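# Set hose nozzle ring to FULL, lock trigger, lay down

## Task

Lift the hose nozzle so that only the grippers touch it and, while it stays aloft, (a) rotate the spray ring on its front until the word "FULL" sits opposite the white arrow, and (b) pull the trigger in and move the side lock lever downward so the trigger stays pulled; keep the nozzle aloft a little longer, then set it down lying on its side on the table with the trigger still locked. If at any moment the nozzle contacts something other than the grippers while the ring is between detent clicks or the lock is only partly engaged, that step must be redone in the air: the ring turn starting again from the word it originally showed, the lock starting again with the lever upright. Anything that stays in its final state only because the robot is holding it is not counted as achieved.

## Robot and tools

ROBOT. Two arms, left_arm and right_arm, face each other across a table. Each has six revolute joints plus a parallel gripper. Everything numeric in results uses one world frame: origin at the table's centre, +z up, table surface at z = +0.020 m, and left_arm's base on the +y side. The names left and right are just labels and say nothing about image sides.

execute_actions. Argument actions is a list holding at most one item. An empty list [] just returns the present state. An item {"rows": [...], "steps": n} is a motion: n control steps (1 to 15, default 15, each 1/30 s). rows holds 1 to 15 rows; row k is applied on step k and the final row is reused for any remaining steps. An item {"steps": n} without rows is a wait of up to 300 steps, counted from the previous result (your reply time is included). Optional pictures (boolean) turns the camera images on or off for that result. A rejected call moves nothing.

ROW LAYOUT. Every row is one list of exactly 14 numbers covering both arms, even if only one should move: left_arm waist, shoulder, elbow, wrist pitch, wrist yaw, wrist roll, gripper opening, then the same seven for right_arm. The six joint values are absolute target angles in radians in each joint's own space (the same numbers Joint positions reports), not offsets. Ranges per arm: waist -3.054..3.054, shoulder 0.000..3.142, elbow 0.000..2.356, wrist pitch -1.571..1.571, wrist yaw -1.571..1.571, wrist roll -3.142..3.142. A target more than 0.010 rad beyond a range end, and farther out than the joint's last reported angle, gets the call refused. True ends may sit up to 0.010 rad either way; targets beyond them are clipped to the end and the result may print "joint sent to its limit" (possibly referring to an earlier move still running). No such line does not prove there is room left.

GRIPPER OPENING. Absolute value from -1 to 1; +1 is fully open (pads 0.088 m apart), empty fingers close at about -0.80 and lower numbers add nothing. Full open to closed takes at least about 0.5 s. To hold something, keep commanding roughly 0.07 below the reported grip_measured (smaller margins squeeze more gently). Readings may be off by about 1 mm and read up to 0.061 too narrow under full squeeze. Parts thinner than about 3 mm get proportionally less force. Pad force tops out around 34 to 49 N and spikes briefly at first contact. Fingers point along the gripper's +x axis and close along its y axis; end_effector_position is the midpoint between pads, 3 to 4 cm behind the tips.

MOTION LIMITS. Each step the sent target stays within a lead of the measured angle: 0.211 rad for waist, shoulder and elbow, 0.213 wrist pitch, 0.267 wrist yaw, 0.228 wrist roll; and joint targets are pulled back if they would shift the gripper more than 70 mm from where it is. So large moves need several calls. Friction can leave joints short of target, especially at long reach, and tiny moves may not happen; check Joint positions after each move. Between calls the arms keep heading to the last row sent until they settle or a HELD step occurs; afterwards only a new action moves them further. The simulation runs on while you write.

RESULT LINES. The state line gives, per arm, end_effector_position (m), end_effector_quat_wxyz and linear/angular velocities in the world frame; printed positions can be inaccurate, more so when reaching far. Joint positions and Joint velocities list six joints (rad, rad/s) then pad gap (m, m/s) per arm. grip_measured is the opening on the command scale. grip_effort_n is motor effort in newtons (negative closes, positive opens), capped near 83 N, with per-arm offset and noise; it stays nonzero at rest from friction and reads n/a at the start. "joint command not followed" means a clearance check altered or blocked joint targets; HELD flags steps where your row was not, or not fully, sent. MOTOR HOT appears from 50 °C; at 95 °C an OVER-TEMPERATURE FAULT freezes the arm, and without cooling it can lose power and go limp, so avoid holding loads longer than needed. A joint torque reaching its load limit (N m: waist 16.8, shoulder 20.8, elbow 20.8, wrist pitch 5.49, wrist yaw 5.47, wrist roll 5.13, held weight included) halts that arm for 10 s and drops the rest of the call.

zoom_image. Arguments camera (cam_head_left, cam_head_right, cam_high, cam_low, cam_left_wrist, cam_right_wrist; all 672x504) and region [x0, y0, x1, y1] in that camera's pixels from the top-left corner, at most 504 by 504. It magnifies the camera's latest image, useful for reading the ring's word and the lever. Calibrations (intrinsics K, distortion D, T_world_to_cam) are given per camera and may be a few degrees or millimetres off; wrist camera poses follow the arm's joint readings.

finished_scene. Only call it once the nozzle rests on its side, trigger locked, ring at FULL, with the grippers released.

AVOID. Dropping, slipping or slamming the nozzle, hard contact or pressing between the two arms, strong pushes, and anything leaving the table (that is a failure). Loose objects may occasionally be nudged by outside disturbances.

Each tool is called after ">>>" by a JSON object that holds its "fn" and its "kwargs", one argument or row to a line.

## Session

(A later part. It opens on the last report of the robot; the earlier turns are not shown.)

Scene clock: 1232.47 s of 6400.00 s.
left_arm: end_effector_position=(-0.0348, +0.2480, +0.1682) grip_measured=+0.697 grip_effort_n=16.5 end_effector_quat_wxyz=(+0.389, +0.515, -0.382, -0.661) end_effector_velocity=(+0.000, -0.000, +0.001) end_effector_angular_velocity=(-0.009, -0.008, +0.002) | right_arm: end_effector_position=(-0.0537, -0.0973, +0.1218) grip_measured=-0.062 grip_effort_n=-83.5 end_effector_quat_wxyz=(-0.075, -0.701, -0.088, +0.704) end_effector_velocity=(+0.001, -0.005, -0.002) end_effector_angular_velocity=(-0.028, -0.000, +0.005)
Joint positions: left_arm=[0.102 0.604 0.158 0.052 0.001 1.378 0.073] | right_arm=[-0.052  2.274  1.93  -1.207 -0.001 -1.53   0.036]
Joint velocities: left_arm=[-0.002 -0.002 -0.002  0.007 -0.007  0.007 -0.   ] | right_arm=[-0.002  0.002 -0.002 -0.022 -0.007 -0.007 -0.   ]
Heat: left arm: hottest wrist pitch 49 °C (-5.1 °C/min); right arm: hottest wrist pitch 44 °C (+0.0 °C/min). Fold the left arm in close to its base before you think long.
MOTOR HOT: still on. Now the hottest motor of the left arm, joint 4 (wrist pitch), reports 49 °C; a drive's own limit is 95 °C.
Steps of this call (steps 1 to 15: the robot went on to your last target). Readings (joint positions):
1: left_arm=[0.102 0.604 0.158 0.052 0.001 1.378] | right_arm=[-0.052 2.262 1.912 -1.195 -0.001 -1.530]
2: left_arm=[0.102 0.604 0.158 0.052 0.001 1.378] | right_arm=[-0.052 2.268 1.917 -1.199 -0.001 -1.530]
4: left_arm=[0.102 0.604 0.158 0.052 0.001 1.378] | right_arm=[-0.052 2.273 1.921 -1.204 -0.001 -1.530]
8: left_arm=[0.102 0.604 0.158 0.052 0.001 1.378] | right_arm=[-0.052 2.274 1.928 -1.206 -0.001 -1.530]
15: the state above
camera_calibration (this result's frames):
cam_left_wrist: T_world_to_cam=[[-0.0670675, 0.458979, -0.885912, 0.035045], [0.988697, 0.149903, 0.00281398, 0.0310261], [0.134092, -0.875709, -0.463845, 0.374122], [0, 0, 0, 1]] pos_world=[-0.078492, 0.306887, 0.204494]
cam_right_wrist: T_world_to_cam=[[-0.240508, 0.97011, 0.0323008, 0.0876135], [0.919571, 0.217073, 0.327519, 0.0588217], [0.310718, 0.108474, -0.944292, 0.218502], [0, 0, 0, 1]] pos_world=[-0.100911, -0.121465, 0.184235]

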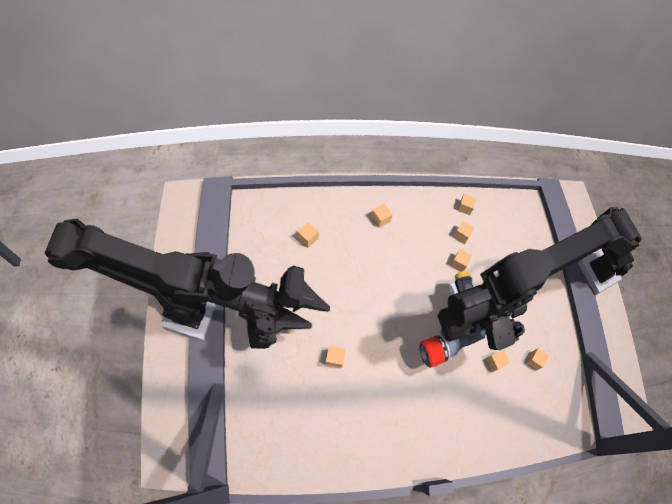

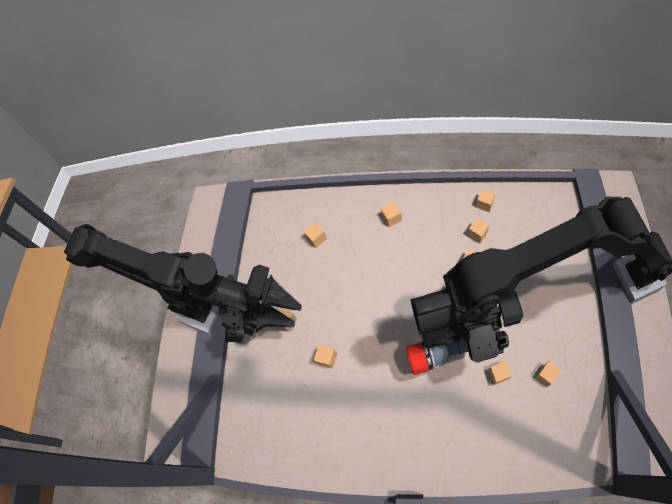

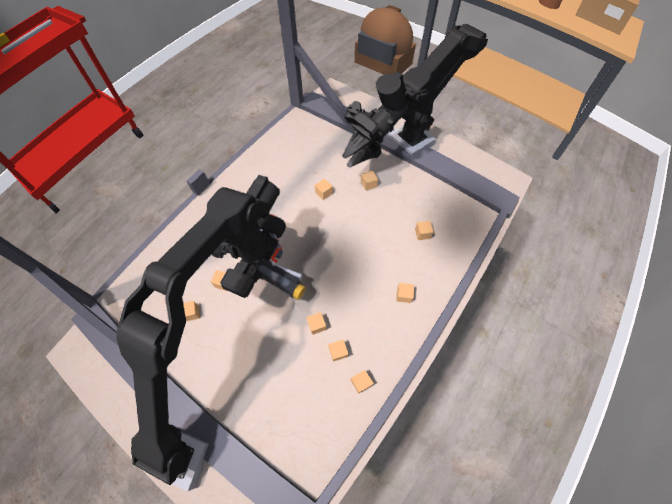

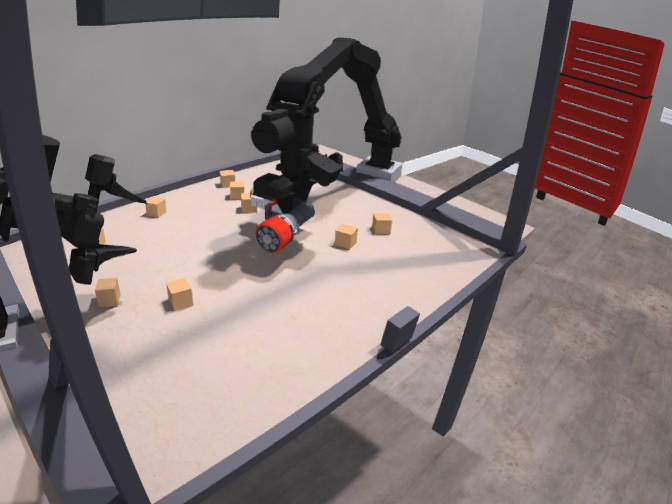

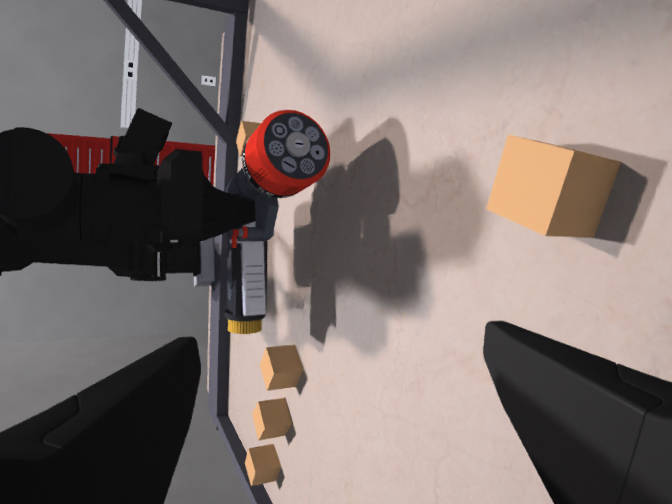

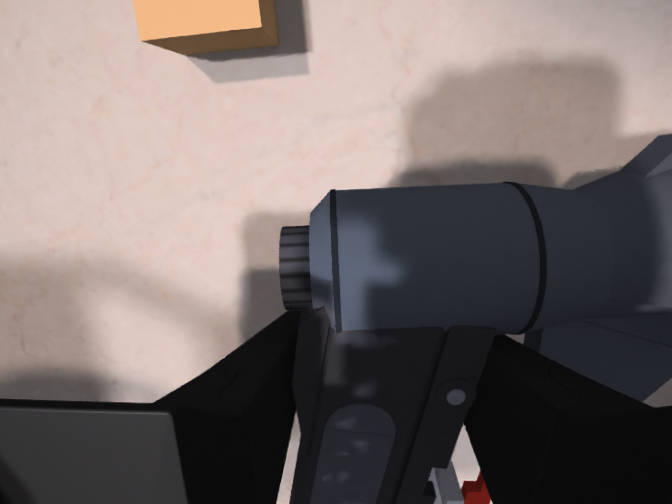

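>>> {"fn": "execute_actions", "kwargs": {
  "actions": [
    {"rows": [[0.10,0.60,0.15,0.05,0,1.377,0.70,-0.050,2.280,1.930,-1.205,0,-1.532,-0.18],[0.10,0.60,0.15,0.05,0,1.377,0.70,-0.050,2.280,1.924,-1.198,0,-1.532,-0.18],[0.10,0.60,0.15,0.05,0,1.377,0.70,-0.050,2.280,1.916,-1.188,0,-1.532,-0.18],[0.10,0.60,0.15,0.05,0,1.377,0.70,-0.050,2.280,1.906,-1.175,0,-1.532,-0.18],[0.10,0.60,0.15,0.05,0,1.377,0.70,-0.050,2.280,1.895,-1.161,0,-1.532,-0.18],[0.10,0.60,0.15,0.05,0,1.377,0.70,-0.050,2.280,1.884,-1.147,0,-1.532,-0.18],[0.10,0.60,0.15,0.05,0,1.377,0.70,-0.050,2.280,1.873,-1.133,0,-1.532,-0.18],[0.10,0.60,0.15,0.05,0,1.377,0.70,-0.050,2.280,1.862,-1.119,0,-1.532,-0.18],[0.10,0.60,0.15,0.05,0,1.377,0.70,-0.050,2.280,1.851,-1.105,0,-1.532,-0.18],[0.10,0.60,0.15,0.05,0,1.377,0.70,-0.050,2.280,1.840,-1.091,0,-1.532,-0.18],[0.10,0.60,0.15,0.05,0,1.377,0.70,-0.050,2.280,1.830,-1.078,0,-1.532,-0.18],[0.10,0.60,0.15,0.05,0,1.377,0.70,-0.050,2.280,1.821,-1.066,0,-1.532,-0.18],[0.10,0.60,0.15,0.05,0,1.377,0.70,-0.050,2.280,1.813,-1.055,0,-1.532,-0.18],[0.10,0.60,0.15,0.05,0,1.377,0.70,-0.050,2.280,1.806,-1.045,0,-1.532,-0.18],[0.10,0.60,0.15,0.05,0,1.377,0.70,-0.050,2.280,1.800,-1.035,0,-1.532,-0.18]], "steps": 15}
  ],
  "pictures": false
}}

>>> {"fn": "execute_actions", "kwargs": {
  "actions": [
    {"steps": 12}
  ]
}}

Scene clock: 1261.53 s of 6400.00 s.
left_arm: end_effector_position=(-0.0348, +0.2480, +0.1682) grip_measured=+0.697 grip_effort_n=16.5 end_effector_quat_wxyz=(+0.389, +0.515, -0.382, -0.661) end_effector_velocity=(+0.001, +0.001, -0.003) end_effector_angular_velocity=(+0.013, -0.026, -0.004) | right_arm: end_effector_position=(-0.0546, -0.0938, +0.0953) grip_measured=-0.062 grip_effort_n=-83.5 end_effector_quat_wxyz=(-0.062, -0.699, -0.100, +0.705) end_effector_velocity=(+0.001, +0.004, -0.056) end_effector_angular_velocity=(+0.070, +0.012, +0.004)
Joint positions: left_arm=[0.102 0.604 0.158 0.052 0.001 1.378 0.073] | right_arm=[-0.052  2.274  1.822 -1.064 -0.001 -1.53   0.036]
Joint velocities: left_arm=[-0.002 -0.002  0.002 -0.022 -0.007  0.022 -0.   ] | right_arm=[-0.002  0.002 -0.227  0.3    0.007 -0.007 -0.   ]
Heat: left arm: hottest wrist pitch 48 °C (-2.0 °C/min); right arm: hottest shoulder 46 °C (+1.0 °C/min). Fold the left arm in close to its base before you think long.
MOTOR HOT: still on. Now the hottest motor of the left arm, joint 4 (wrist pitch), reports 48 °C; a drive's own limit is 95 °C.
Steps of this call (steps 1 to 15: the robot went on to your last target; steps 16 to 90: nothing new was sent; then 25.57 s passed at rest; steps 91 to 105: all 15 steps of this action). Readings (joint positions):
91: left_arm=[0.102 0.604 0.158 0.052 0.001 1.378] | right_arm=[-0.052 2.274 1.930 -1.207 -0.001 -1.530]
92: left_arm=[0.102 0.604 0.158 0.052 0.001 1.378] | right_arm=[-0.052 2.274 1.930 -1.207 -0.001 -1.530]
94: left_arm=[0.102 0.604 0.158 0.052 0.001 1.378] | right_arm=[-0.052 2.274 1.925 -1.198 -0.001 -1.530]
98: left_arm=[0.102 0.604 0.158 0.052 0.001 1.378] | right_arm=[-0.052 2.274 1.894 -1.150 -0.001 -1.530]
105: the state above

Scene clock: 1261.93 s of 6400.00 s.
left_arm: end_effector_position=(-0.0348, +0.2480, +0.1682) grip_measured=+0.697 grip_effort_n=16.5 end_effector_quat_wxyz=(+0.389, +0.515, -0.382, -0.661) end_effector_velocity=(+0.001, +0.001, -0.003) end_effector_angular_velocity=(+0.015, -0.012, +0.002) | right_arm: end_effector_position=(-0.0549, -0.0930, +0.0909) grip_measured=-0.062 grip_effort_n=-83.5 end_effector_quat_wxyz=(-0.060, -0.698, -0.103, +0.706) end_effector_velocity=(+0.003, -0.003, -0.001) end_effector_angular_velocity=(-0.014, +0.004, -0.014)
Joint positions: left_arm=[0.102 0.604 0.158 0.052 0.001 1.378 0.073] | right_arm=[-0.052  2.275  1.806 -1.04  -0.001 -1.53   0.036]
Joint velocities: left_arm=[-0.002 -0.002  0.002 -0.022 -0.007  0.007 -0.   ] | right_arm=[-0.007 -0.002 -0.007 -0.007 -0.007  0.007 -0.   ]
Heat: left arm: hottest wrist pitch 48 °C (-2.0 °C/min); right arm: hottest shoulder 46 °C (+1.0 °C/min). Fold the left arm in close to its base before you think long.
MOTOR HOT: still on. Now the hottest motor of the left arm, joint 4 (wrist pitch), reports 48 °C; a drive's own limit is 95 °C.
Steps of this call (steps 1 to 12: the robot went on to your last target). Readings (joint positions):
1: left_arm=[0.102 0.604 0.158 0.052 0.001 1.378] | right_arm=[-0.052 2.275 1.817 -1.056 -0.001 -1.530]
2: left_arm=[0.102 0.604 0.158 0.052 0.001 1.378] | right_arm=[-0.052 2.275 1.812 -1.051 -0.001 -1.530]
4: left_arm=[0.102 0.604 0.158 0.052 0.001 1.378] | right_arm=[-0.052 2.275 1.808 -1.045 -0.001 -1.530]
8: left_arm=[0.102 0.604 0.158 0.052 0.001 1.378] | right_arm=[-0.052 2.275 1.807 -1.040 -0.001 -1.530]
12: the state above
camera_calibration (this result's frames):
cam_left_wrist: T_world_to_cam=[[-0.0670675, 0.458979, -0.885912, 0.035045], [0.988697, 0.149903, 0.00281398, 0.0310261], [0.134092, -0.875709, -0.463845, 0.374122], [0, 0, 0, 1]] pos_world=[-0.078492, 0.306887, 0.204494]
cam_right_wrist: T_world_to_cam=[[-0.239887, 0.967874, 0.0753249, 0.080112], [0.923339, 0.203508, 0.325621, 0.068198], [0.299831, 0.147663, -0.942495, 0.192185], [0, 0, 0, 1]] pos_world=[-0.101375, -0.119796, 0.152893]

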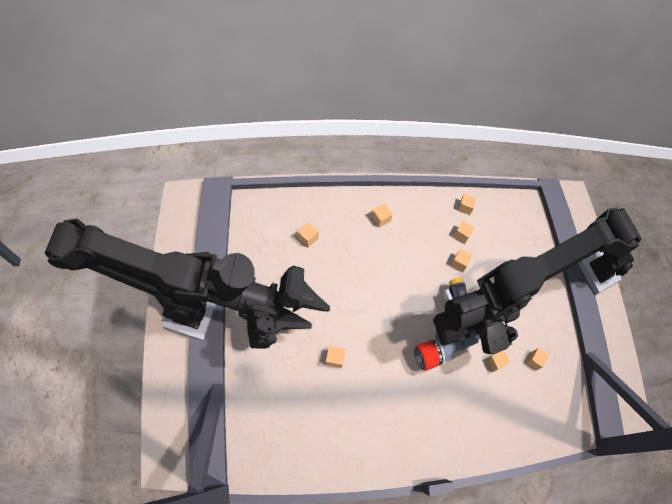

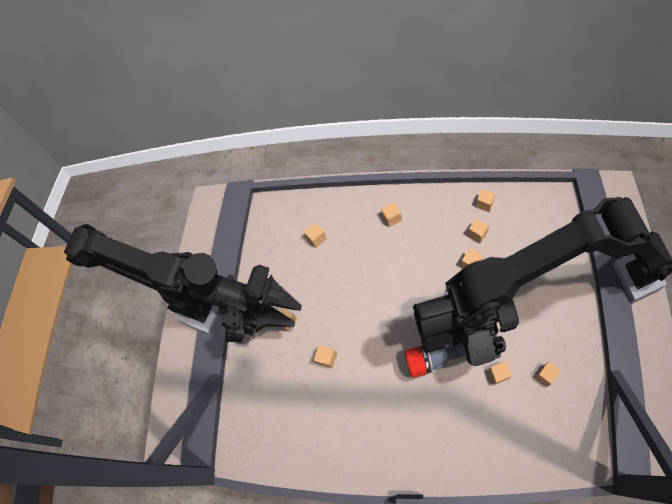

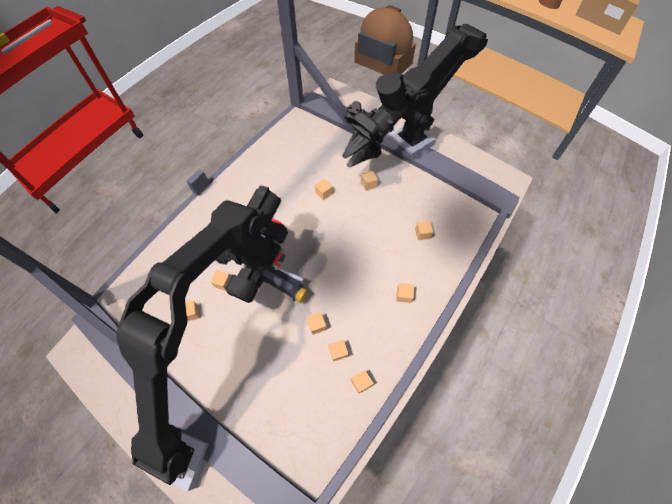

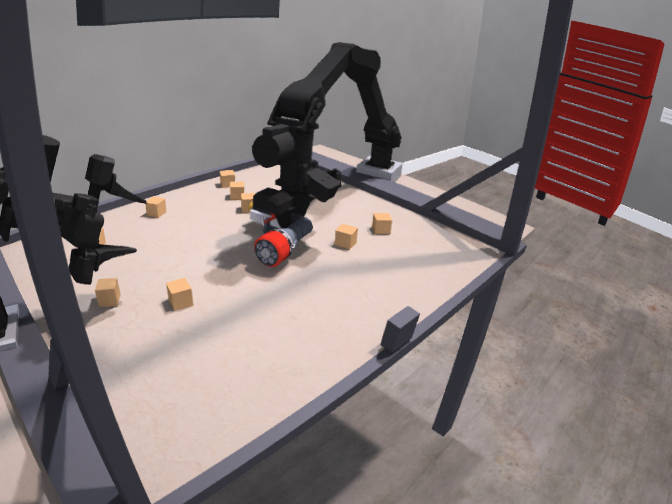

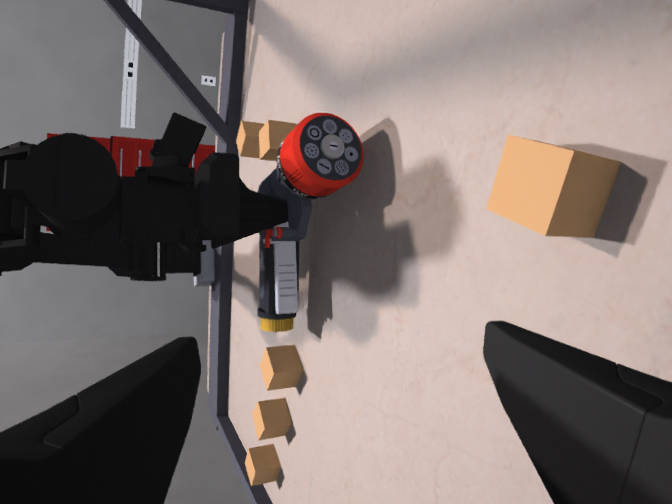

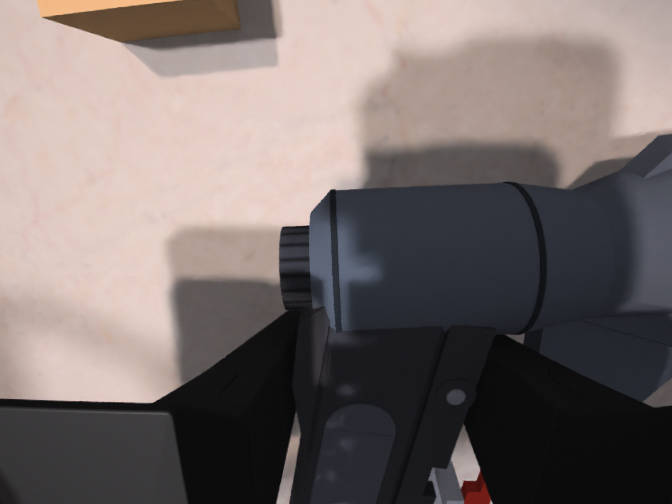

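>>> {"fn": "execute_actions", "kwargs": {
  "actions": [
    {"rows": [[0.10,0.60,0.15,0.05,0,1.377,0.70,-0.050,2.280,1.797,-1.032,0,-1.532,-0.18],[0.10,0.60,0.15,0.05,0,1.377,0.70,-0.050,2.280,1.794,-1.029,0,-1.532,-0.18],[0.10,0.60,0.15,0.05,0,1.377,0.70,-0.050,2.280,1.791,-1.026,0,-1.532,-0.18],[0.10,0.60,0.15,0.05,0,1.377,0.70,-0.050,2.280,1.788,-1.023,0,-1.532,-0.18],[0.10,0.60,0.15,0.05,0,1.377,0.70,-0.050,2.280,1.785,-1.020,0,-1.532,-0.18],[0.10,0.60,0.15,0.05,0,1.377,0.70,-0.050,2.280,1.782,-1.017,0,-1.532,-0.18],[0.10,0.60,0.15,0.05,0,1.377,0.70,-0.050,2.280,1.779,-1.014,0,-1.532,-0.18],[0.10,0.60,0.15,0.05,0,1.377,0.70,-0.050,2.280,1.776,-1.011,0,-1.532,-0.18],[0.10,0.60,0.15,0.05,0,1.377,0.70,-0.050,2.280,1.773,-1.008,0,-1.532,-0.18],[0.10,0.60,0.15,0.05,0,1.377,0.70,-0.050,2.280,1.770,-1.005,0,-1.532,-0.18],[0.10,0.60,0.15,0.05,0,1.377,0.70,-0.050,2.280,1.767,-1.002,0,-1.532,-0.18],[0.10,0.60,0.15,0.05,0,1.377,0.70,-0.050,2.280,1.764,-0.999,0,-1.532,-0.18],[0.10,0.60,0.15,0.05,0,1.377,0.70,-0.050,2.280,1.762,-0.997,0,-1.532,-0.18],[0.10,0.60,0.15,0.05,0,1.377,0.70,-0.050,2.280,1.760,-0.995,0,-1.532,-0.18],[0.10,0.60,0.15,0.05,0,1.377,0.70,-0.050,2.280,1.760,-0.995,0,-1.532,-0.18]], "steps": 15}
  ],
  "pictures": false
}}

>>> {"fn": "execute_actions", "kwargs": {
  "actions": [
    {"steps": 10}
  ]
}}

Scene clock: 1267.67 s of 6400.00 s.
left_arm: end_effector_position=(-0.0348, +0.2480, +0.1681) grip_measured=+0.697 grip_effort_n=16.5 end_effector_quat_wxyz=(+0.389, +0.515, -0.382, -0.661) end_effector_velocity=(-0.000, +0.001, -0.002) end_effector_angular_velocity=(+0.009, +0.008, -0.002) | right_arm: end_effector_position=(-0.0543, -0.0952, +0.0820) grip_measured=-0.062 grip_effort_n=-83.5 end_effector_quat_wxyz=(-0.060, -0.698, -0.103, +0.706) end_effector_velocity=(+0.005, -0.011, -0.014) end_effector_angular_velocity=(-0.033, -0.016, -0.010)
Joint positions: left_arm=[0.102 0.604 0.158 0.052 0.001 1.378 0.073] | right_arm=[-0.052  2.275  1.77  -1.003 -0.001 -1.53   0.036]
Joint velocities: left_arm=[ 0.002 -0.002 -0.002 -0.007  0.007 -0.007 -0.   ] | right_arm=[-0.002 -0.002 -0.061  0.022  0.007  0.007 -0.   ]
Heat: left arm: hottest wrist pitch 48 °C (-2.0 °C/min); right arm: hottest shoulder 46 °C (+0.0 °C/min). Fold the left arm in close to its base before you think long.
MOTOR HOT: still on. Now the hottest motor of the left arm, joint 4 (wrist pitch), reports 48 °C; a drive's own limit is 95 °C.
Steps of this call (steps 1 to 30: the robot went on to your last target; steps 31 to 90: nothing new was sent; then 2.23 s passed at rest; steps 91 to 105: all 15 steps of this action). Readings (joint positions):
91: left_arm=[0.102 0.604 0.158 0.052 0.001 1.378] | right_arm=[-0.052 2.275 1.806 -1.038 -0.001 -1.530]
92: left_arm=[0.102 0.604 0.158 0.052 0.001 1.378] | right_arm=[-0.052 2.275 1.804 -1.037 -0.001 -1.530]
94: left_arm=[0.102 0.604 0.158 0.052 0.001 1.378] | right_arm=[-0.052 2.275 1.801 -1.032 -0.001 -1.530]
98: left_arm=[0.102 0.604 0.158 0.052 0.001 1.378] | right_arm=[-0.052 2.275 1.789 -1.022 -0.001 -1.530]
105: the state above

Scene clock: 1268.00 s of 6400.00 s.
left_arm: end_effector_position=(-0.0348, +0.2480, +0.1681) grip_measured=+0.697 grip_effort_n=16.5 end_effector_quat_wxyz=(+0.389, +0.515, -0.382, -0.661) end_effector_velocity=(+0.001, +0.001, -0.003) end_effector_angular_velocity=(+0.015, -0.012, +0.002) | right_arm: end_effector_position=(-0.0542, -0.0953, +0.0811) grip_measured=-0.062 grip_effort_n=-83.5 end_effector_quat_wxyz=(-0.059, -0.698, -0.103, +0.706) end_effector_velocity=(-0.001, -0.004, +0.001) end_effector_angular_velocity=(-0.009, +0.005, +0.010)
Joint positions: left_arm=[0.102 0.604 0.158 0.052 0.001 1.378 0.073] | right_arm=[-0.052  2.275  1.766 -0.999 -0.001 -1.53   0.036]
Joint velocities: left_arm=[-0.002 -0.002  0.002 -0.022 -0.007  0.007 -0.   ] | right_arm=[ 0.002 -0.007 -0.007 -0.007 -0.007 -0.007 -0.   ]
Heat: left arm: hottest wrist pitch 48 °C (-2.0 °C/min); right arm: hottest shoulder 46 °C (+0.0 °C/min). Fold the left arm in close to its base before you think long.
MOTOR HOT: still on. Now the hottest motor of the left arm, joint 4 (wrist pitch), reports 48 °C; a drive's own limit is 95 °C.
Steps of this call (steps 1 to 10: the robot went on to your last target). Readings (joint positions):
1: left_arm=[0.102 0.604 0.158 0.052 0.001 1.378] | right_arm=[-0.052 2.275 1.768 -1.002 -0.001 -1.530]
2: left_arm=[0.102 0.604 0.158 0.052 0.001 1.378] | right_arm=[-0.052 2.275 1.767 -1.001 -0.001 -1.530]
4: left_arm=[0.102 0.604 0.158 0.052 0.001 1.378] | right_arm=[-0.052 2.275 1.766 -1.000 -0.001 -1.530]
8: left_arm=[0.102 0.604 0.158 0.052 0.001 1.378] | right_arm=[-0.052 2.275 1.766 -0.999 -0.001 -1.530]
10: the state above
camera_calibration (this result's frames):
cam_left_wrist: T_world_to_cam=[[-0.0670067, 0.459312, -0.885744, 0.0347623], [0.988697, 0.149902, 0.00293805, 0.0309892], [0.134124, -0.875535, -0.464164, 0.374098], [0, 0, 0, 1]] pos_world=[-0.0784852, 0.306924, 0.204342]
cam_right_wrist: T_world_to_cam=[[-0.239879, 0.967846, 0.0757051, 0.0832142], [0.923372, 0.203388, 0.325602, 0.0712537], [0.299735, 0.148009, -0.942471, 0.183137], [0, 0, 0, 1]] pos_world=[-0.100725, -0.122137, 0.143101]

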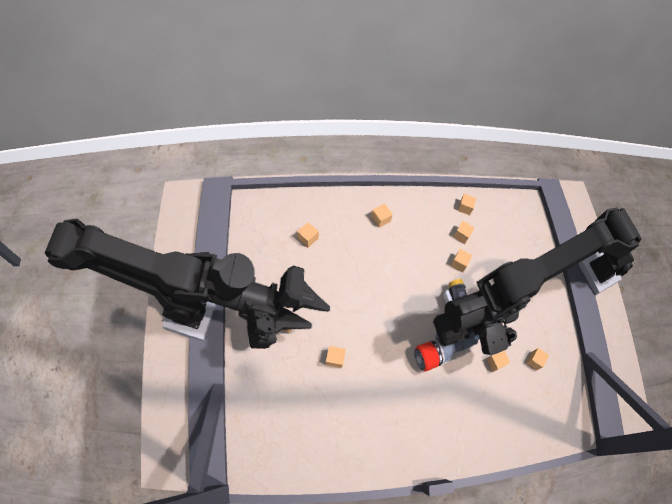

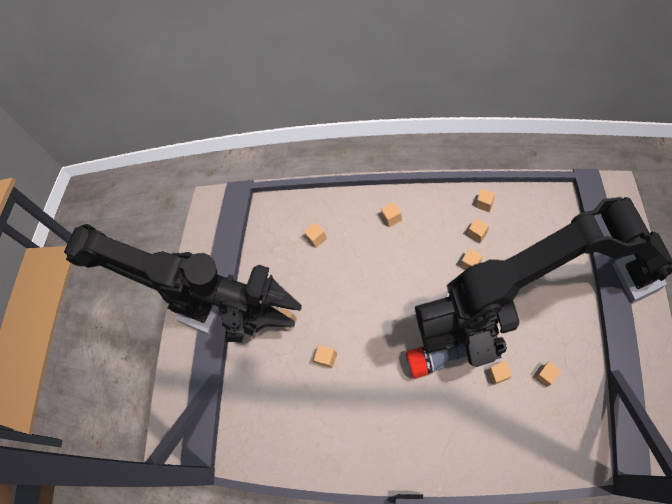

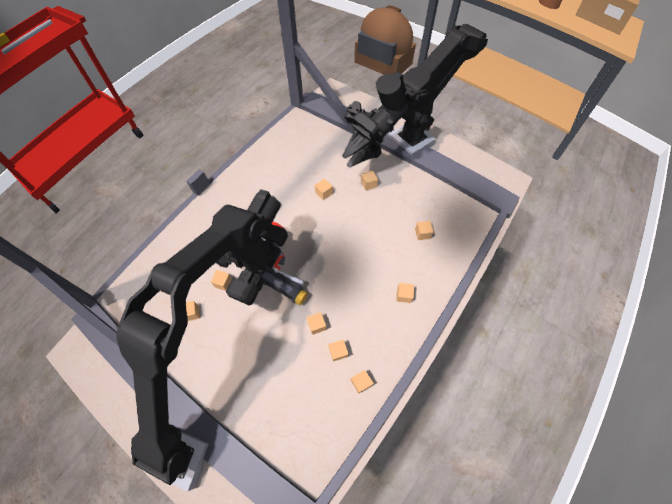

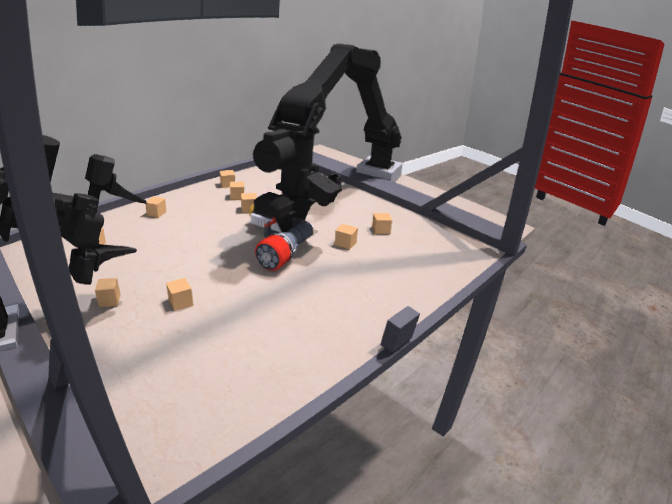

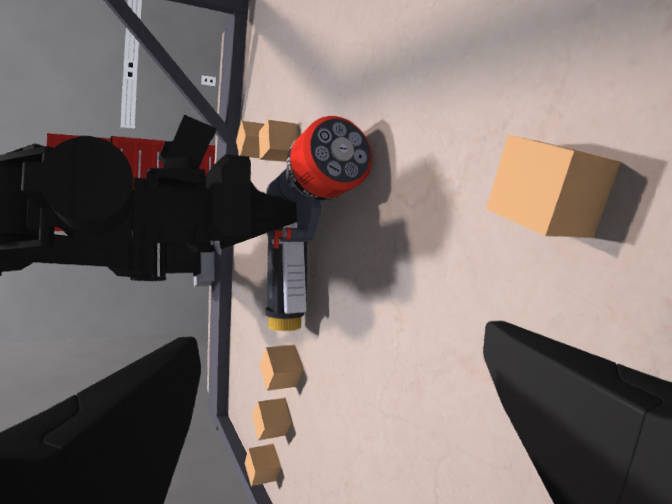

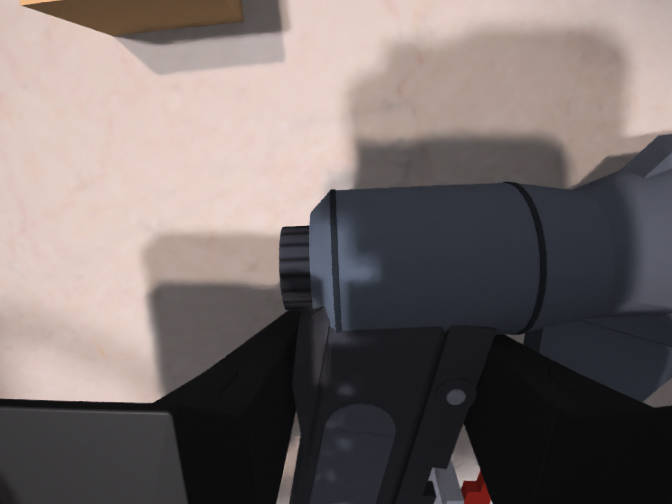

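>>> {"fn": "execute_actions", "kwargs": {
  "actions": [
    {"rows": [[0.10,0.60,0.15,0.05,0,1.377,0.70,-0.050,2.280,1.758,-0.993,0,-1.532,-0.18],[0.10,0.60,0.15,0.05,0,1.377,0.70,-0.050,2.280,1.756,-0.991,0,-1.532,-0.18],[0.10,0.60,0.15,0.05,0,1.377,0.70,-0.050,2.280,1.754,-0.989,0,-1.532,-0.18],[0.10,0.60,0.15,0.05,0,1.377,0.70,-0.050,2.280,1.752,-0.987,0,-1.532,-0.18],[0.10,0.60,0.15,0.05,0,1.377,0.70,-0.050,2.280,1.750,-0.985,0,-1.532,-0.18],[0.10,0.60,0.15,0.05,0,1.377,0.70,-0.050,2.280,1.748,-0.983,0,-1.532,-0.18],[0.10,0.60,0.15,0.05,0,1.377,0.70,-0.050,2.280,1.746,-0.981,0,-1.532,-0.18],[0.10,0.60,0.15,0.05,0,1.377,0.70,-0.050,2.280,1.744,-0.979,0,-1.532,-0.18],[0.10,0.60,0.15,0.05,0,1.377,0.70,-0.050,2.280,1.742,-0.977,0,-1.532,-0.18],[0.10,0.60,0.15,0.05,0,1.377,0.70,-0.050,2.280,1.740,-0.975,0,-1.532,-0.18],[0.10,0.60,0.15,0.05,0,1.377,0.70,-0.050,2.280,1.738,-0.973,0,-1.532,-0.18],[0.10,0.60,0.15,0.05,0,1.377,0.70,-0.050,2.280,1.736,-0.971,0,-1.532,-0.18]], "steps": 15}
  ],
  "pictures": false
}}

>>> {"fn": "execute_actions", "kwargs": {
  "actions": [
    {"steps": 8}
  ]
}}

Scene clock: 1274.77 s of 6400.00 s.
left_arm: end_effector_position=(-0.0348, +0.2480, +0.1681) grip_measured=+0.697 grip_effort_n=16.5 end_effector_quat_wxyz=(+0.389, +0.515, -0.382, -0.661) end_effector_velocity=(-0.000, +0.000, +0.001) end_effector_angular_velocity=(-0.001, +0.010, -0.002) | right_arm: end_effector_position=(-0.0541, -0.0957, +0.0767) grip_measured=-0.062 grip_effort_n=-83.5 end_effector_quat_wxyz=(-0.058, -0.698, -0.104, +0.706) end_effector_velocity=(-0.005, +0.000, -0.002) end_effector_angular_velocity=(+0.006, +0.025, -0.003)
Joint positions: left_arm=[0.102 0.604 0.158 0.052 0.001 1.378 0.073] | right_arm=[-0.052  2.275  1.748 -0.976 -0.001 -1.53   0.036]
Joint velocities: left_arm=[ 0.002 -0.007  0.002 -0.007  0.007 -0.007  0.   ] | right_arm=[ 0.002 -0.002 -0.012  0.022 -0.022  0.007 -0.   ]
Heat: left arm: hottest wrist pitch 47 °C (-2.0 °C/min); right arm: hottest shoulder 46 °C (+1.0 °C/min).
MOTOR HOT: cleared. Now the hottest motor of the left arm, joint 4 (wrist pitch), reports 47 °C.
Steps of this call (steps 1 to 15: the robot went on to your last target; steps 16 to 90: nothing new was sent; then 3.27 s passed at rest; steps 91 to 105: all 15 steps of this action). Readings (joint positions):
91: left_arm=[0.102 0.604 0.158 0.052 0.001 1.378] | right_arm=[-0.052 2.275 1.766 -0.999 -0.001 -1.530]
92: left_arm=[0.102 0.604 0.158 0.052 0.001 1.378] | right_arm=[-0.052 2.275 1.765 -0.998 -0.001 -1.530]
94: left_arm=[0.102 0.604 0.158 0.052 0.001 1.378] | right_arm=[-0.052 2.275 1.762 -0.995 -0.001 -1.530]
98: left_arm=[0.102 0.604 0.158 0.052 0.001 1.378] | right_arm=[-0.052 2.275 1.755 -0.987 -0.001 -1.530]
105: the state above

Scene clock: 1275.03 s of 6400.00 s.
left_arm: end_effector_position=(-0.0348, +0.2480, +0.1681) grip_measured=+0.697 grip_effort_n=16.5 end_effector_quat_wxyz=(+0.389, +0.515, -0.382, -0.661) end_effector_velocity=(+0.003, -0.001, -0.000) end_effector_angular_velocity=(-0.003, -0.001, +0.021) | right_arm: end_effector_position=(-0.0541, -0.0957, +0.0765) grip_measured=-0.062 grip_effort_n=-83.5 end_effector_quat_wxyz=(-0.058, -0.698, -0.105, +0.706) end_effector_velocity=(+0.001, -0.002, +0.000) end_effector_angular_velocity=(-0.009, +0.006, -0.009)
Joint positions: left_arm=[0.102 0.604 0.158 0.052 0.001 1.378 0.073] | right_arm=[-0.052  2.275  1.747 -0.975 -0.001 -1.53   0.036]
Joint velocities: left_arm=[-0.002  0.002 -0.002  0.007 -0.022 -0.007 -0.   ] | right_arm=[-0.002 -0.002 -0.002 -0.007 -0.007  0.007  0.   ]
Heat: left arm: hottest wrist pitch 47 °C (-2.0 °C/min); right arm: hottest shoulder 46 °C (+1.0 °C/min).
Steps of this call (steps 1 to 8: the robot went on to your last target). Readings (joint positions):
1: left_arm=[0.102 0.604 0.158 0.052 0.001 1.378] | right_arm=[-0.052 2.275 1.747 -0.976 -0.001 -1.530]
2: left_arm=[0.102 0.604 0.158 0.052 0.001 1.378] | right_arm=[-0.052 2.275 1.747 -0.976 -0.001 -1.530]
4: left_arm=[0.102 0.604 0.158 0.052 0.001 1.378] | right_arm=[-0.052 2.275 1.747 -0.976 -0.001 -1.530]
8: the state above
camera_calibration (this result's frames):
cam_left_wrist: T_world_to_cam=[[-0.0670067, 0.459312, -0.885744, 0.0347623], [0.988697, 0.149902, 0.00293805, 0.0309892], [0.134124, -0.875535, -0.464164, 0.374098], [0, 0, 0, 1]] pos_world=[-0.0784852, 0.306924, 0.204342]
cam_right_wrist: T_world_to_cam=[[-0.239784, 0.967502, 0.0802671, 0.0835419], [0.923771, 0.201952, 0.325364, 0.0726532], [0.298581, 0.152165, -0.942176, 0.179086], [0, 0, 0, 1]] pos_world=[-0.100554, -0.12275, 0.138386]

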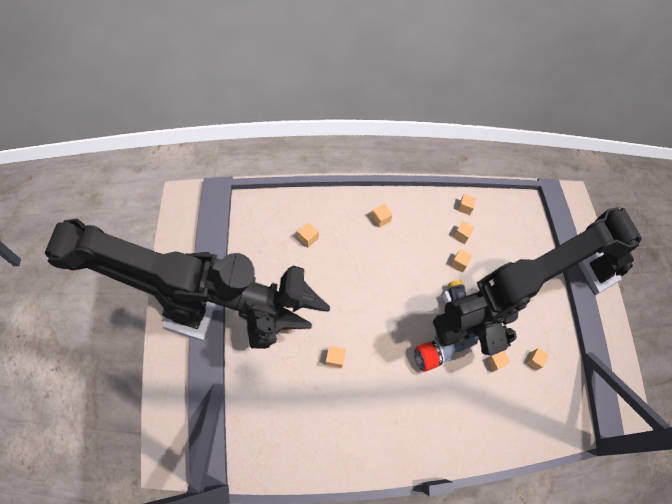

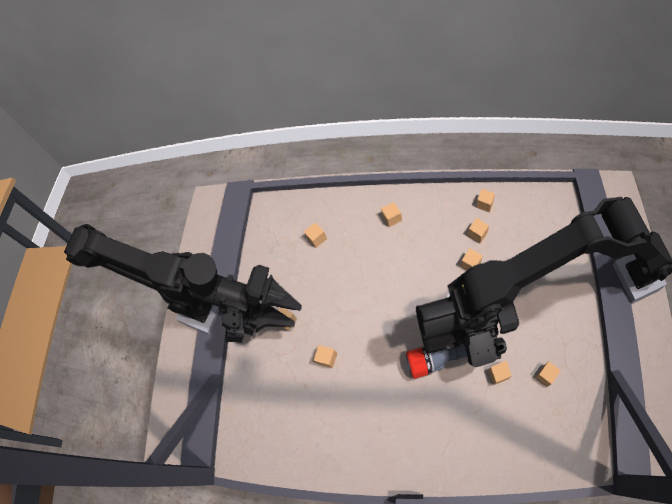

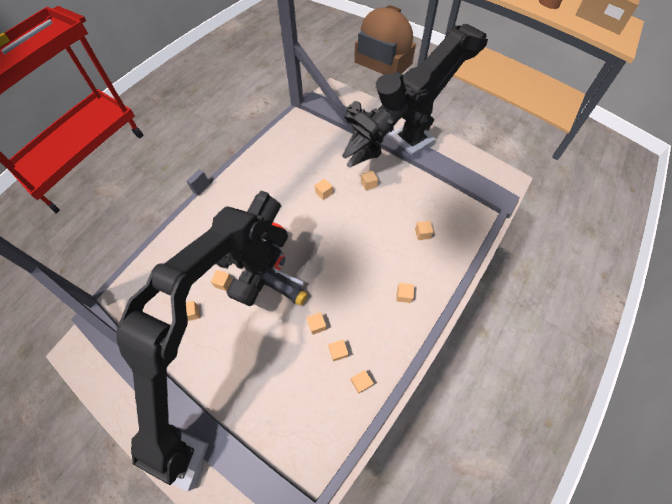

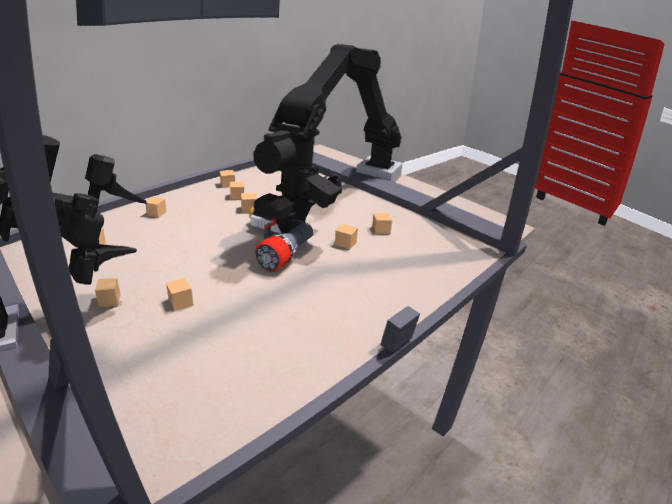

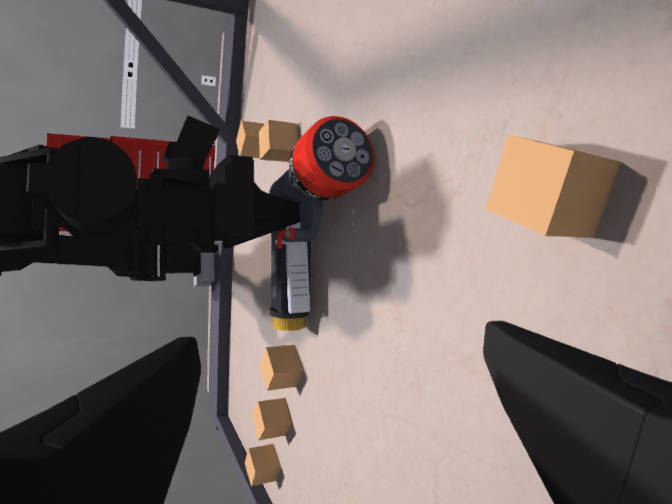

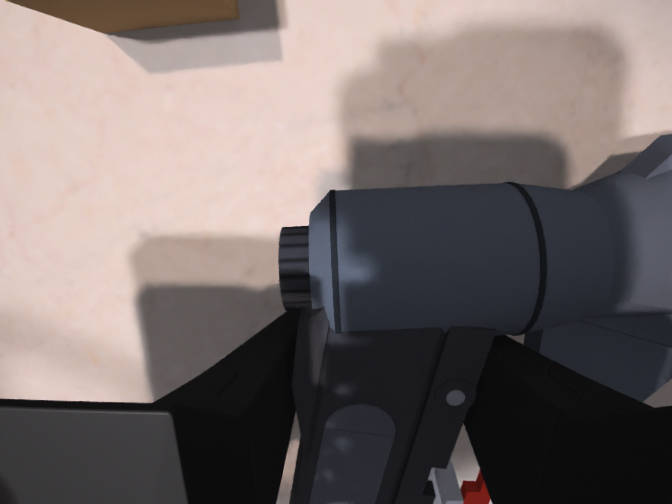

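>>> {"fn": "zoom_image", "kwargs": {
  "camera": "cam_low",
  "region": [220, 180, 360, 285]
}}

>>> {"fn": "zoom_image", "kwargs": {
  "camera": "cam_left_wrist",
  "region": [200, 100, 440, 340]
}}

>>> {"fn": "zoom_image", "kwargs": {
  "camera": "cam_high",
  "region": [200, 190, 360, 330]
}}

Region (220, 180, 360, 285) of cam_low's 672x504 image, scaled by 3.600, with more detail than that image has; it fills the top 378 rows of this view, and the rest is white.

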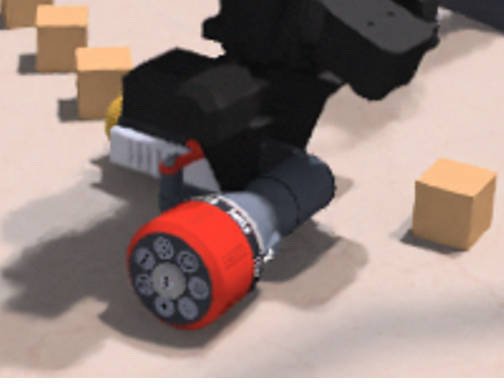

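Region (200, 100, 440, 340) of cam_left_wrist's 672x504 image, scaled by 2.100, with more detail than that image has.

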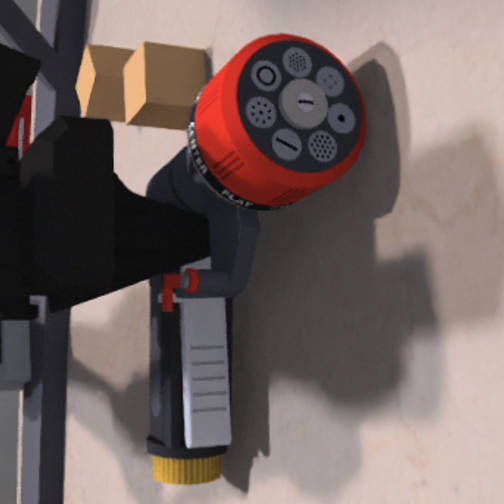

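Region (200, 190, 360, 330) of cam_high's 672x504 image, scaled by 3.150, with more detail than that image has; it fills the top 441 rows of this view, and the rest is white.

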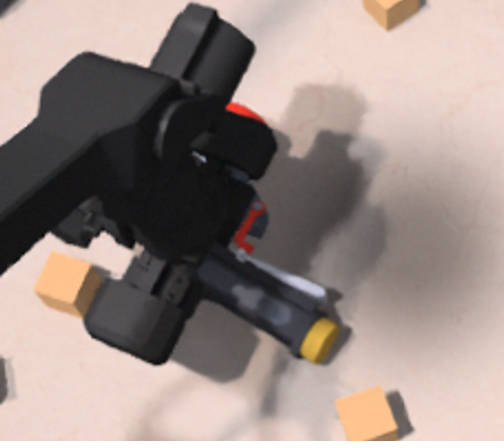

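>>> {"fn": "execute_actions", "kwargs": {
  "actions": [
    {"rows": [[0.10,0.60,0.15,0.05,0,1.377,0.70,-0.050,2.280,1.740,-0.968,0,-1.532,-0.18],[0.10,0.60,0.15,0.05,0,1.377,0.70,-0.050,2.280,1.740,-0.964,0,-1.532,-0.18],[0.10,0.60,0.15,0.05,0,1.377,0.70,-0.050,2.280,1.740,-0.959,0,-1.532,-0.18],[0.10,0.60,0.15,0.05,0,1.377,0.70,-0.050,2.280,1.740,-0.954,0,-1.532,-0.18],[0.10,0.60,0.15,0.05,0,1.377,0.70,-0.050,2.280,1.740,-0.949,0,-1.532,-0.18],[0.10,0.60,0.15,0.05,0,1.377,0.70,-0.050,2.280,1.740,-0.944,0,-1.532,-0.18],[0.10,0.60,0.15,0.05,0,1.377,0.70,-0.050,2.280,1.740,-0.939,0,-1.532,-0.18],[0.10,0.60,0.15,0.05,0,1.377,0.70,-0.050,2.280,1.740,-0.935,0,-1.532,-0.18],[0.10,0.60,0.15,0.05,0,1.377,0.70,-0.050,2.280,1.738,-0.932,0,-1.532,-0.18],[0.10,0.60,0.15,0.05,0,1.377,0.70,-0.050,2.280,1.736,-0.930,0,-1.532,-0.18],[0.10,0.60,0.15,0.05,0,1.377,0.70,-0.050,2.280,1.734,-0.928,0,-1.532,-0.18],[0.10,0.60,0.15,0.05,0,1.377,0.70,-0.050,2.280,1.732,-0.926,0,-1.532,-0.18],[0.10,0.60,0.15,0.05,0,1.377,0.70,-0.050,2.280,1.730,-0.924,0,-1.532,-0.18],[0.10,0.60,0.15,0.05,0,1.377,0.70,-0.050,2.280,1.728,-0.922,0,-1.532,-0.18],[0.10,0.60,0.15,0.05,0,1.377,0.70,-0.050,2.280,1.726,-0.920,0,-1.532,-0.18]], "steps": 15}
  ],
  "pictures": false
}}

>>> {"fn": "execute_actions", "kwargs": {
  "actions": [
    {"steps": 10}
  ]
}}

Scene clock: 1297.37 s of 6400.00 s.
left_arm: end_effector_position=(-0.0348, +0.2480, +0.1681) grip_measured=+0.697 grip_effort_n=16.5 end_effector_quat_wxyz=(+0.389, +0.515, -0.382, -0.661) end_effector_velocity=(-0.001, +0.002, -0.003) end_effector_angular_velocity=(+0.019, +0.006, -0.006) | right_arm: end_effector_position=(-0.0560, -0.0887, +0.0749) grip_measured=-0.062 grip_effort_n=-83.5 end_effector_quat_wxyz=(-0.045, -0.696, -0.117, +0.707) end_effector_velocity=(+0.002, -0.008, -0.011) end_effector_angular_velocity=(-0.023, +0.002, -0.009)
Joint positions: left_arm=[0.102 0.604 0.158 0.052 0.001 1.378 0.073] | right_arm=[-0.052  2.275  1.737 -0.929 -0.001 -1.53   0.036]
Joint velocities: left_arm=[-0.002 -0.002  0.002 -0.022  0.007 -0.007 -0.   ] | right_arm=[-0.002 -0.002 -0.046  0.022 -0.007  0.007  0.   ]
Heat: left arm: hottest wrist pitch 47 °C (-1.0 °C/min); right arm: hottest shoulder 47 °C (+4.0 °C/min).
Steps of this call (steps 1 to 15: the robot went on to your last target; steps 16 to 90: nothing new was sent; then 18.83 s passed at rest; steps 91 to 105: all 15 steps of this action). Readings (joint positions):
91: left_arm=[0.102 0.604 0.158 0.052 0.001 1.378] | right_arm=[-0.052 2.275 1.747 -0.975 -0.001 -1.530]
92: left_arm=[0.102 0.604 0.158 0.052 0.001 1.378] | right_arm=[-0.052 2.275 1.747 -0.973 -0.001 -1.530]
94: left_arm=[0.102 0.604 0.158 0.052 0.001 1.378] | right_arm=[-0.052 2.275 1.747 -0.966 -0.001 -1.530]
98: left_arm=[0.102 0.604 0.158 0.052 0.001 1.378] | right_arm=[-0.052 2.275 1.746 -0.949 -0.001 -1.530]
105: the state above

Scene clock: 1297.70 s of 6400.00 s.
left_arm: end_effector_position=(-0.0348, +0.2480, +0.1681) grip_measured=+0.697 grip_effort_n=16.5 end_effector_quat_wxyz=(+0.389, +0.515, -0.382, -0.661) end_effector_velocity=(+0.000, -0.000, +0.001) end_effector_angular_velocity=(-0.004, +0.019, +0.013) | right_arm: end_effector_position=(-0.0561, -0.0885, +0.0744) grip_measured=-0.062 grip_effort_n=-83.5 end_effector_quat_wxyz=(-0.044, -0.695, -0.118, +0.707) end_effector_velocity=(+0.002, -0.000, +0.002) end_effector_angular_velocity=(-0.001, -0.007, -0.010)
Joint positions: left_arm=[0.102 0.604 0.158 0.052 0.001 1.378 0.073] | right_arm=[-0.052  2.275  1.735 -0.925 -0.001 -1.53   0.036]
Joint velocities: left_arm=[-0.002 -0.002 -0.002  0.007 -0.007 -0.022  0.   ] | right_arm=[-0.002 -0.002  0.002 -0.007  0.007  0.007  0.   ]
Heat: left arm: hottest wrist pitch 47 °C (-1.0 °C/min); right arm: hottest shoulder 47 °C (+4.1 °C/min).
Steps of this call (steps 1 to 10: the robot went on to your last target). Readings (joint positions):
1: left_arm=[0.102 0.604 0.158 0.052 0.001 1.378] | right_arm=[-0.052 2.275 1.736 -0.928 -0.001 -1.530]
2: left_arm=[0.102 0.604 0.158 0.052 0.001 1.378] | right_arm=[-0.052 2.275 1.736 -0.927 -0.001 -1.530]
4: left_arm=[0.102 0.604 0.158 0.052 0.001 1.378] | right_arm=[-0.052 2.275 1.735 -0.926 -0.001 -1.530]
8: left_arm=[0.102 0.604 0.158 0.052 0.001 1.378] | right_arm=[-0.052 2.275 1.735 -0.925 -0.001 -1.530]
10: the state above
camera_calibration (this result's frames):
cam_left_wrist: T_world_to_cam=[[-0.0670067, 0.459312, -0.885744, 0.0347623], [0.988697, 0.149902, 0.00293805, 0.0309892], [0.134124, -0.875535, -0.464164, 0.374098], [0, 0, 0, 1]] pos_world=[-0.0784852, 0.306924, 0.204342]
cam_right_wrist: T_world_to_cam=[[-0.23877, 0.963854, 0.118209, 0.0732263], [0.927082, 0.190033, 0.323119, 0.073038], [0.288976, 0.186741, -0.938947, 0.178857], [0, 0, 0, 1]] pos_world=[-0.101913, -0.117859, 0.135681]

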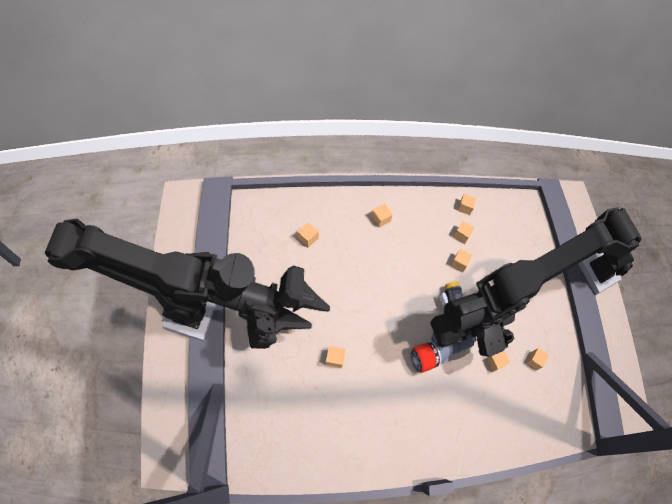

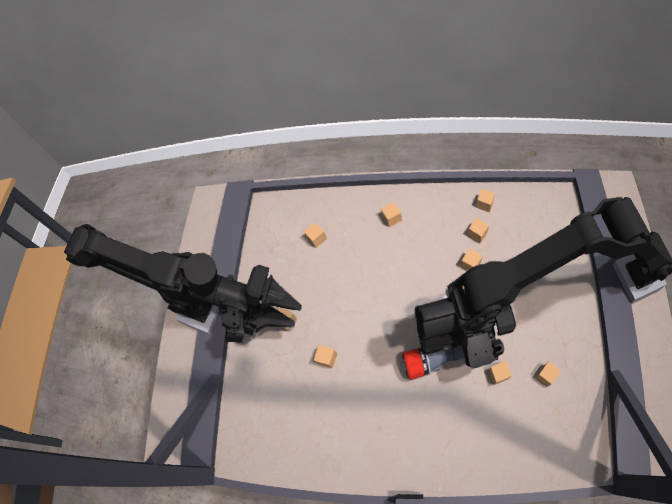

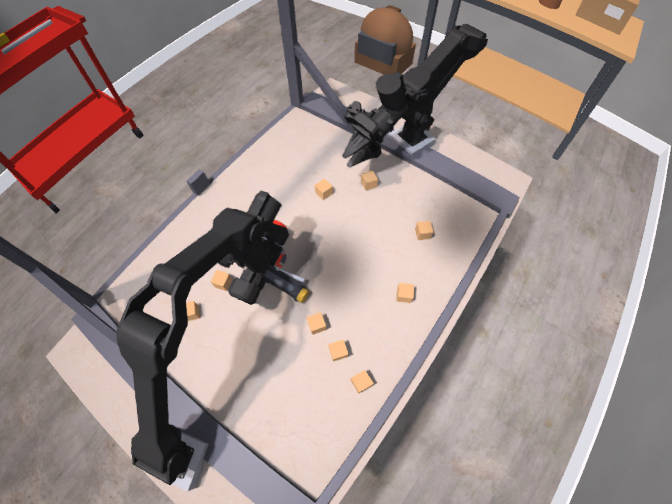

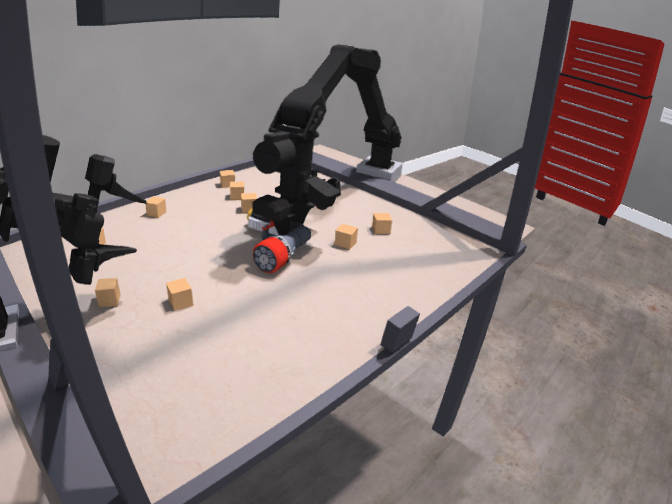

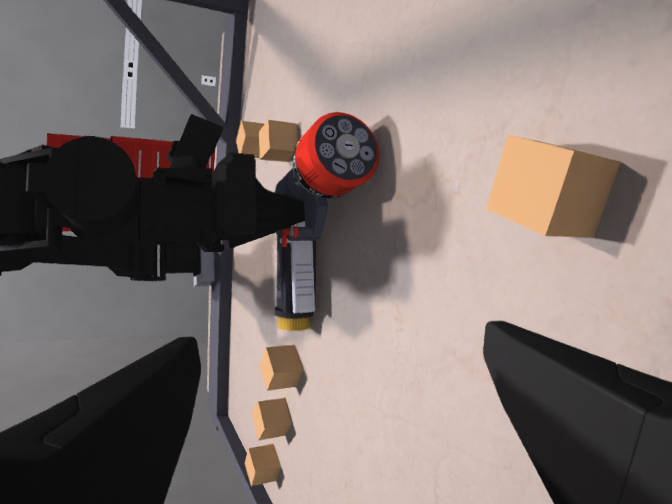

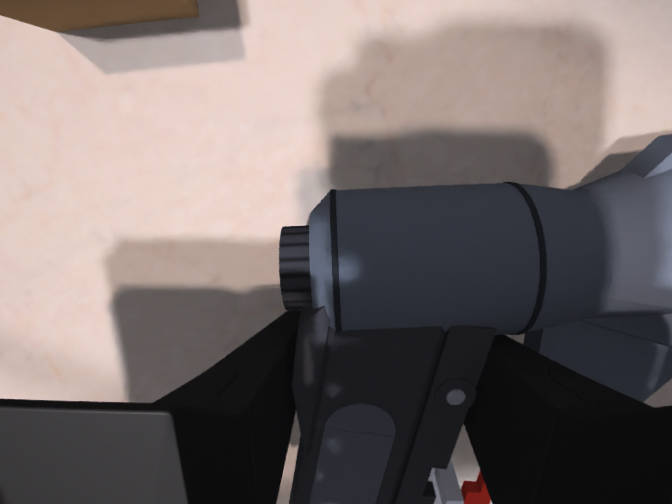

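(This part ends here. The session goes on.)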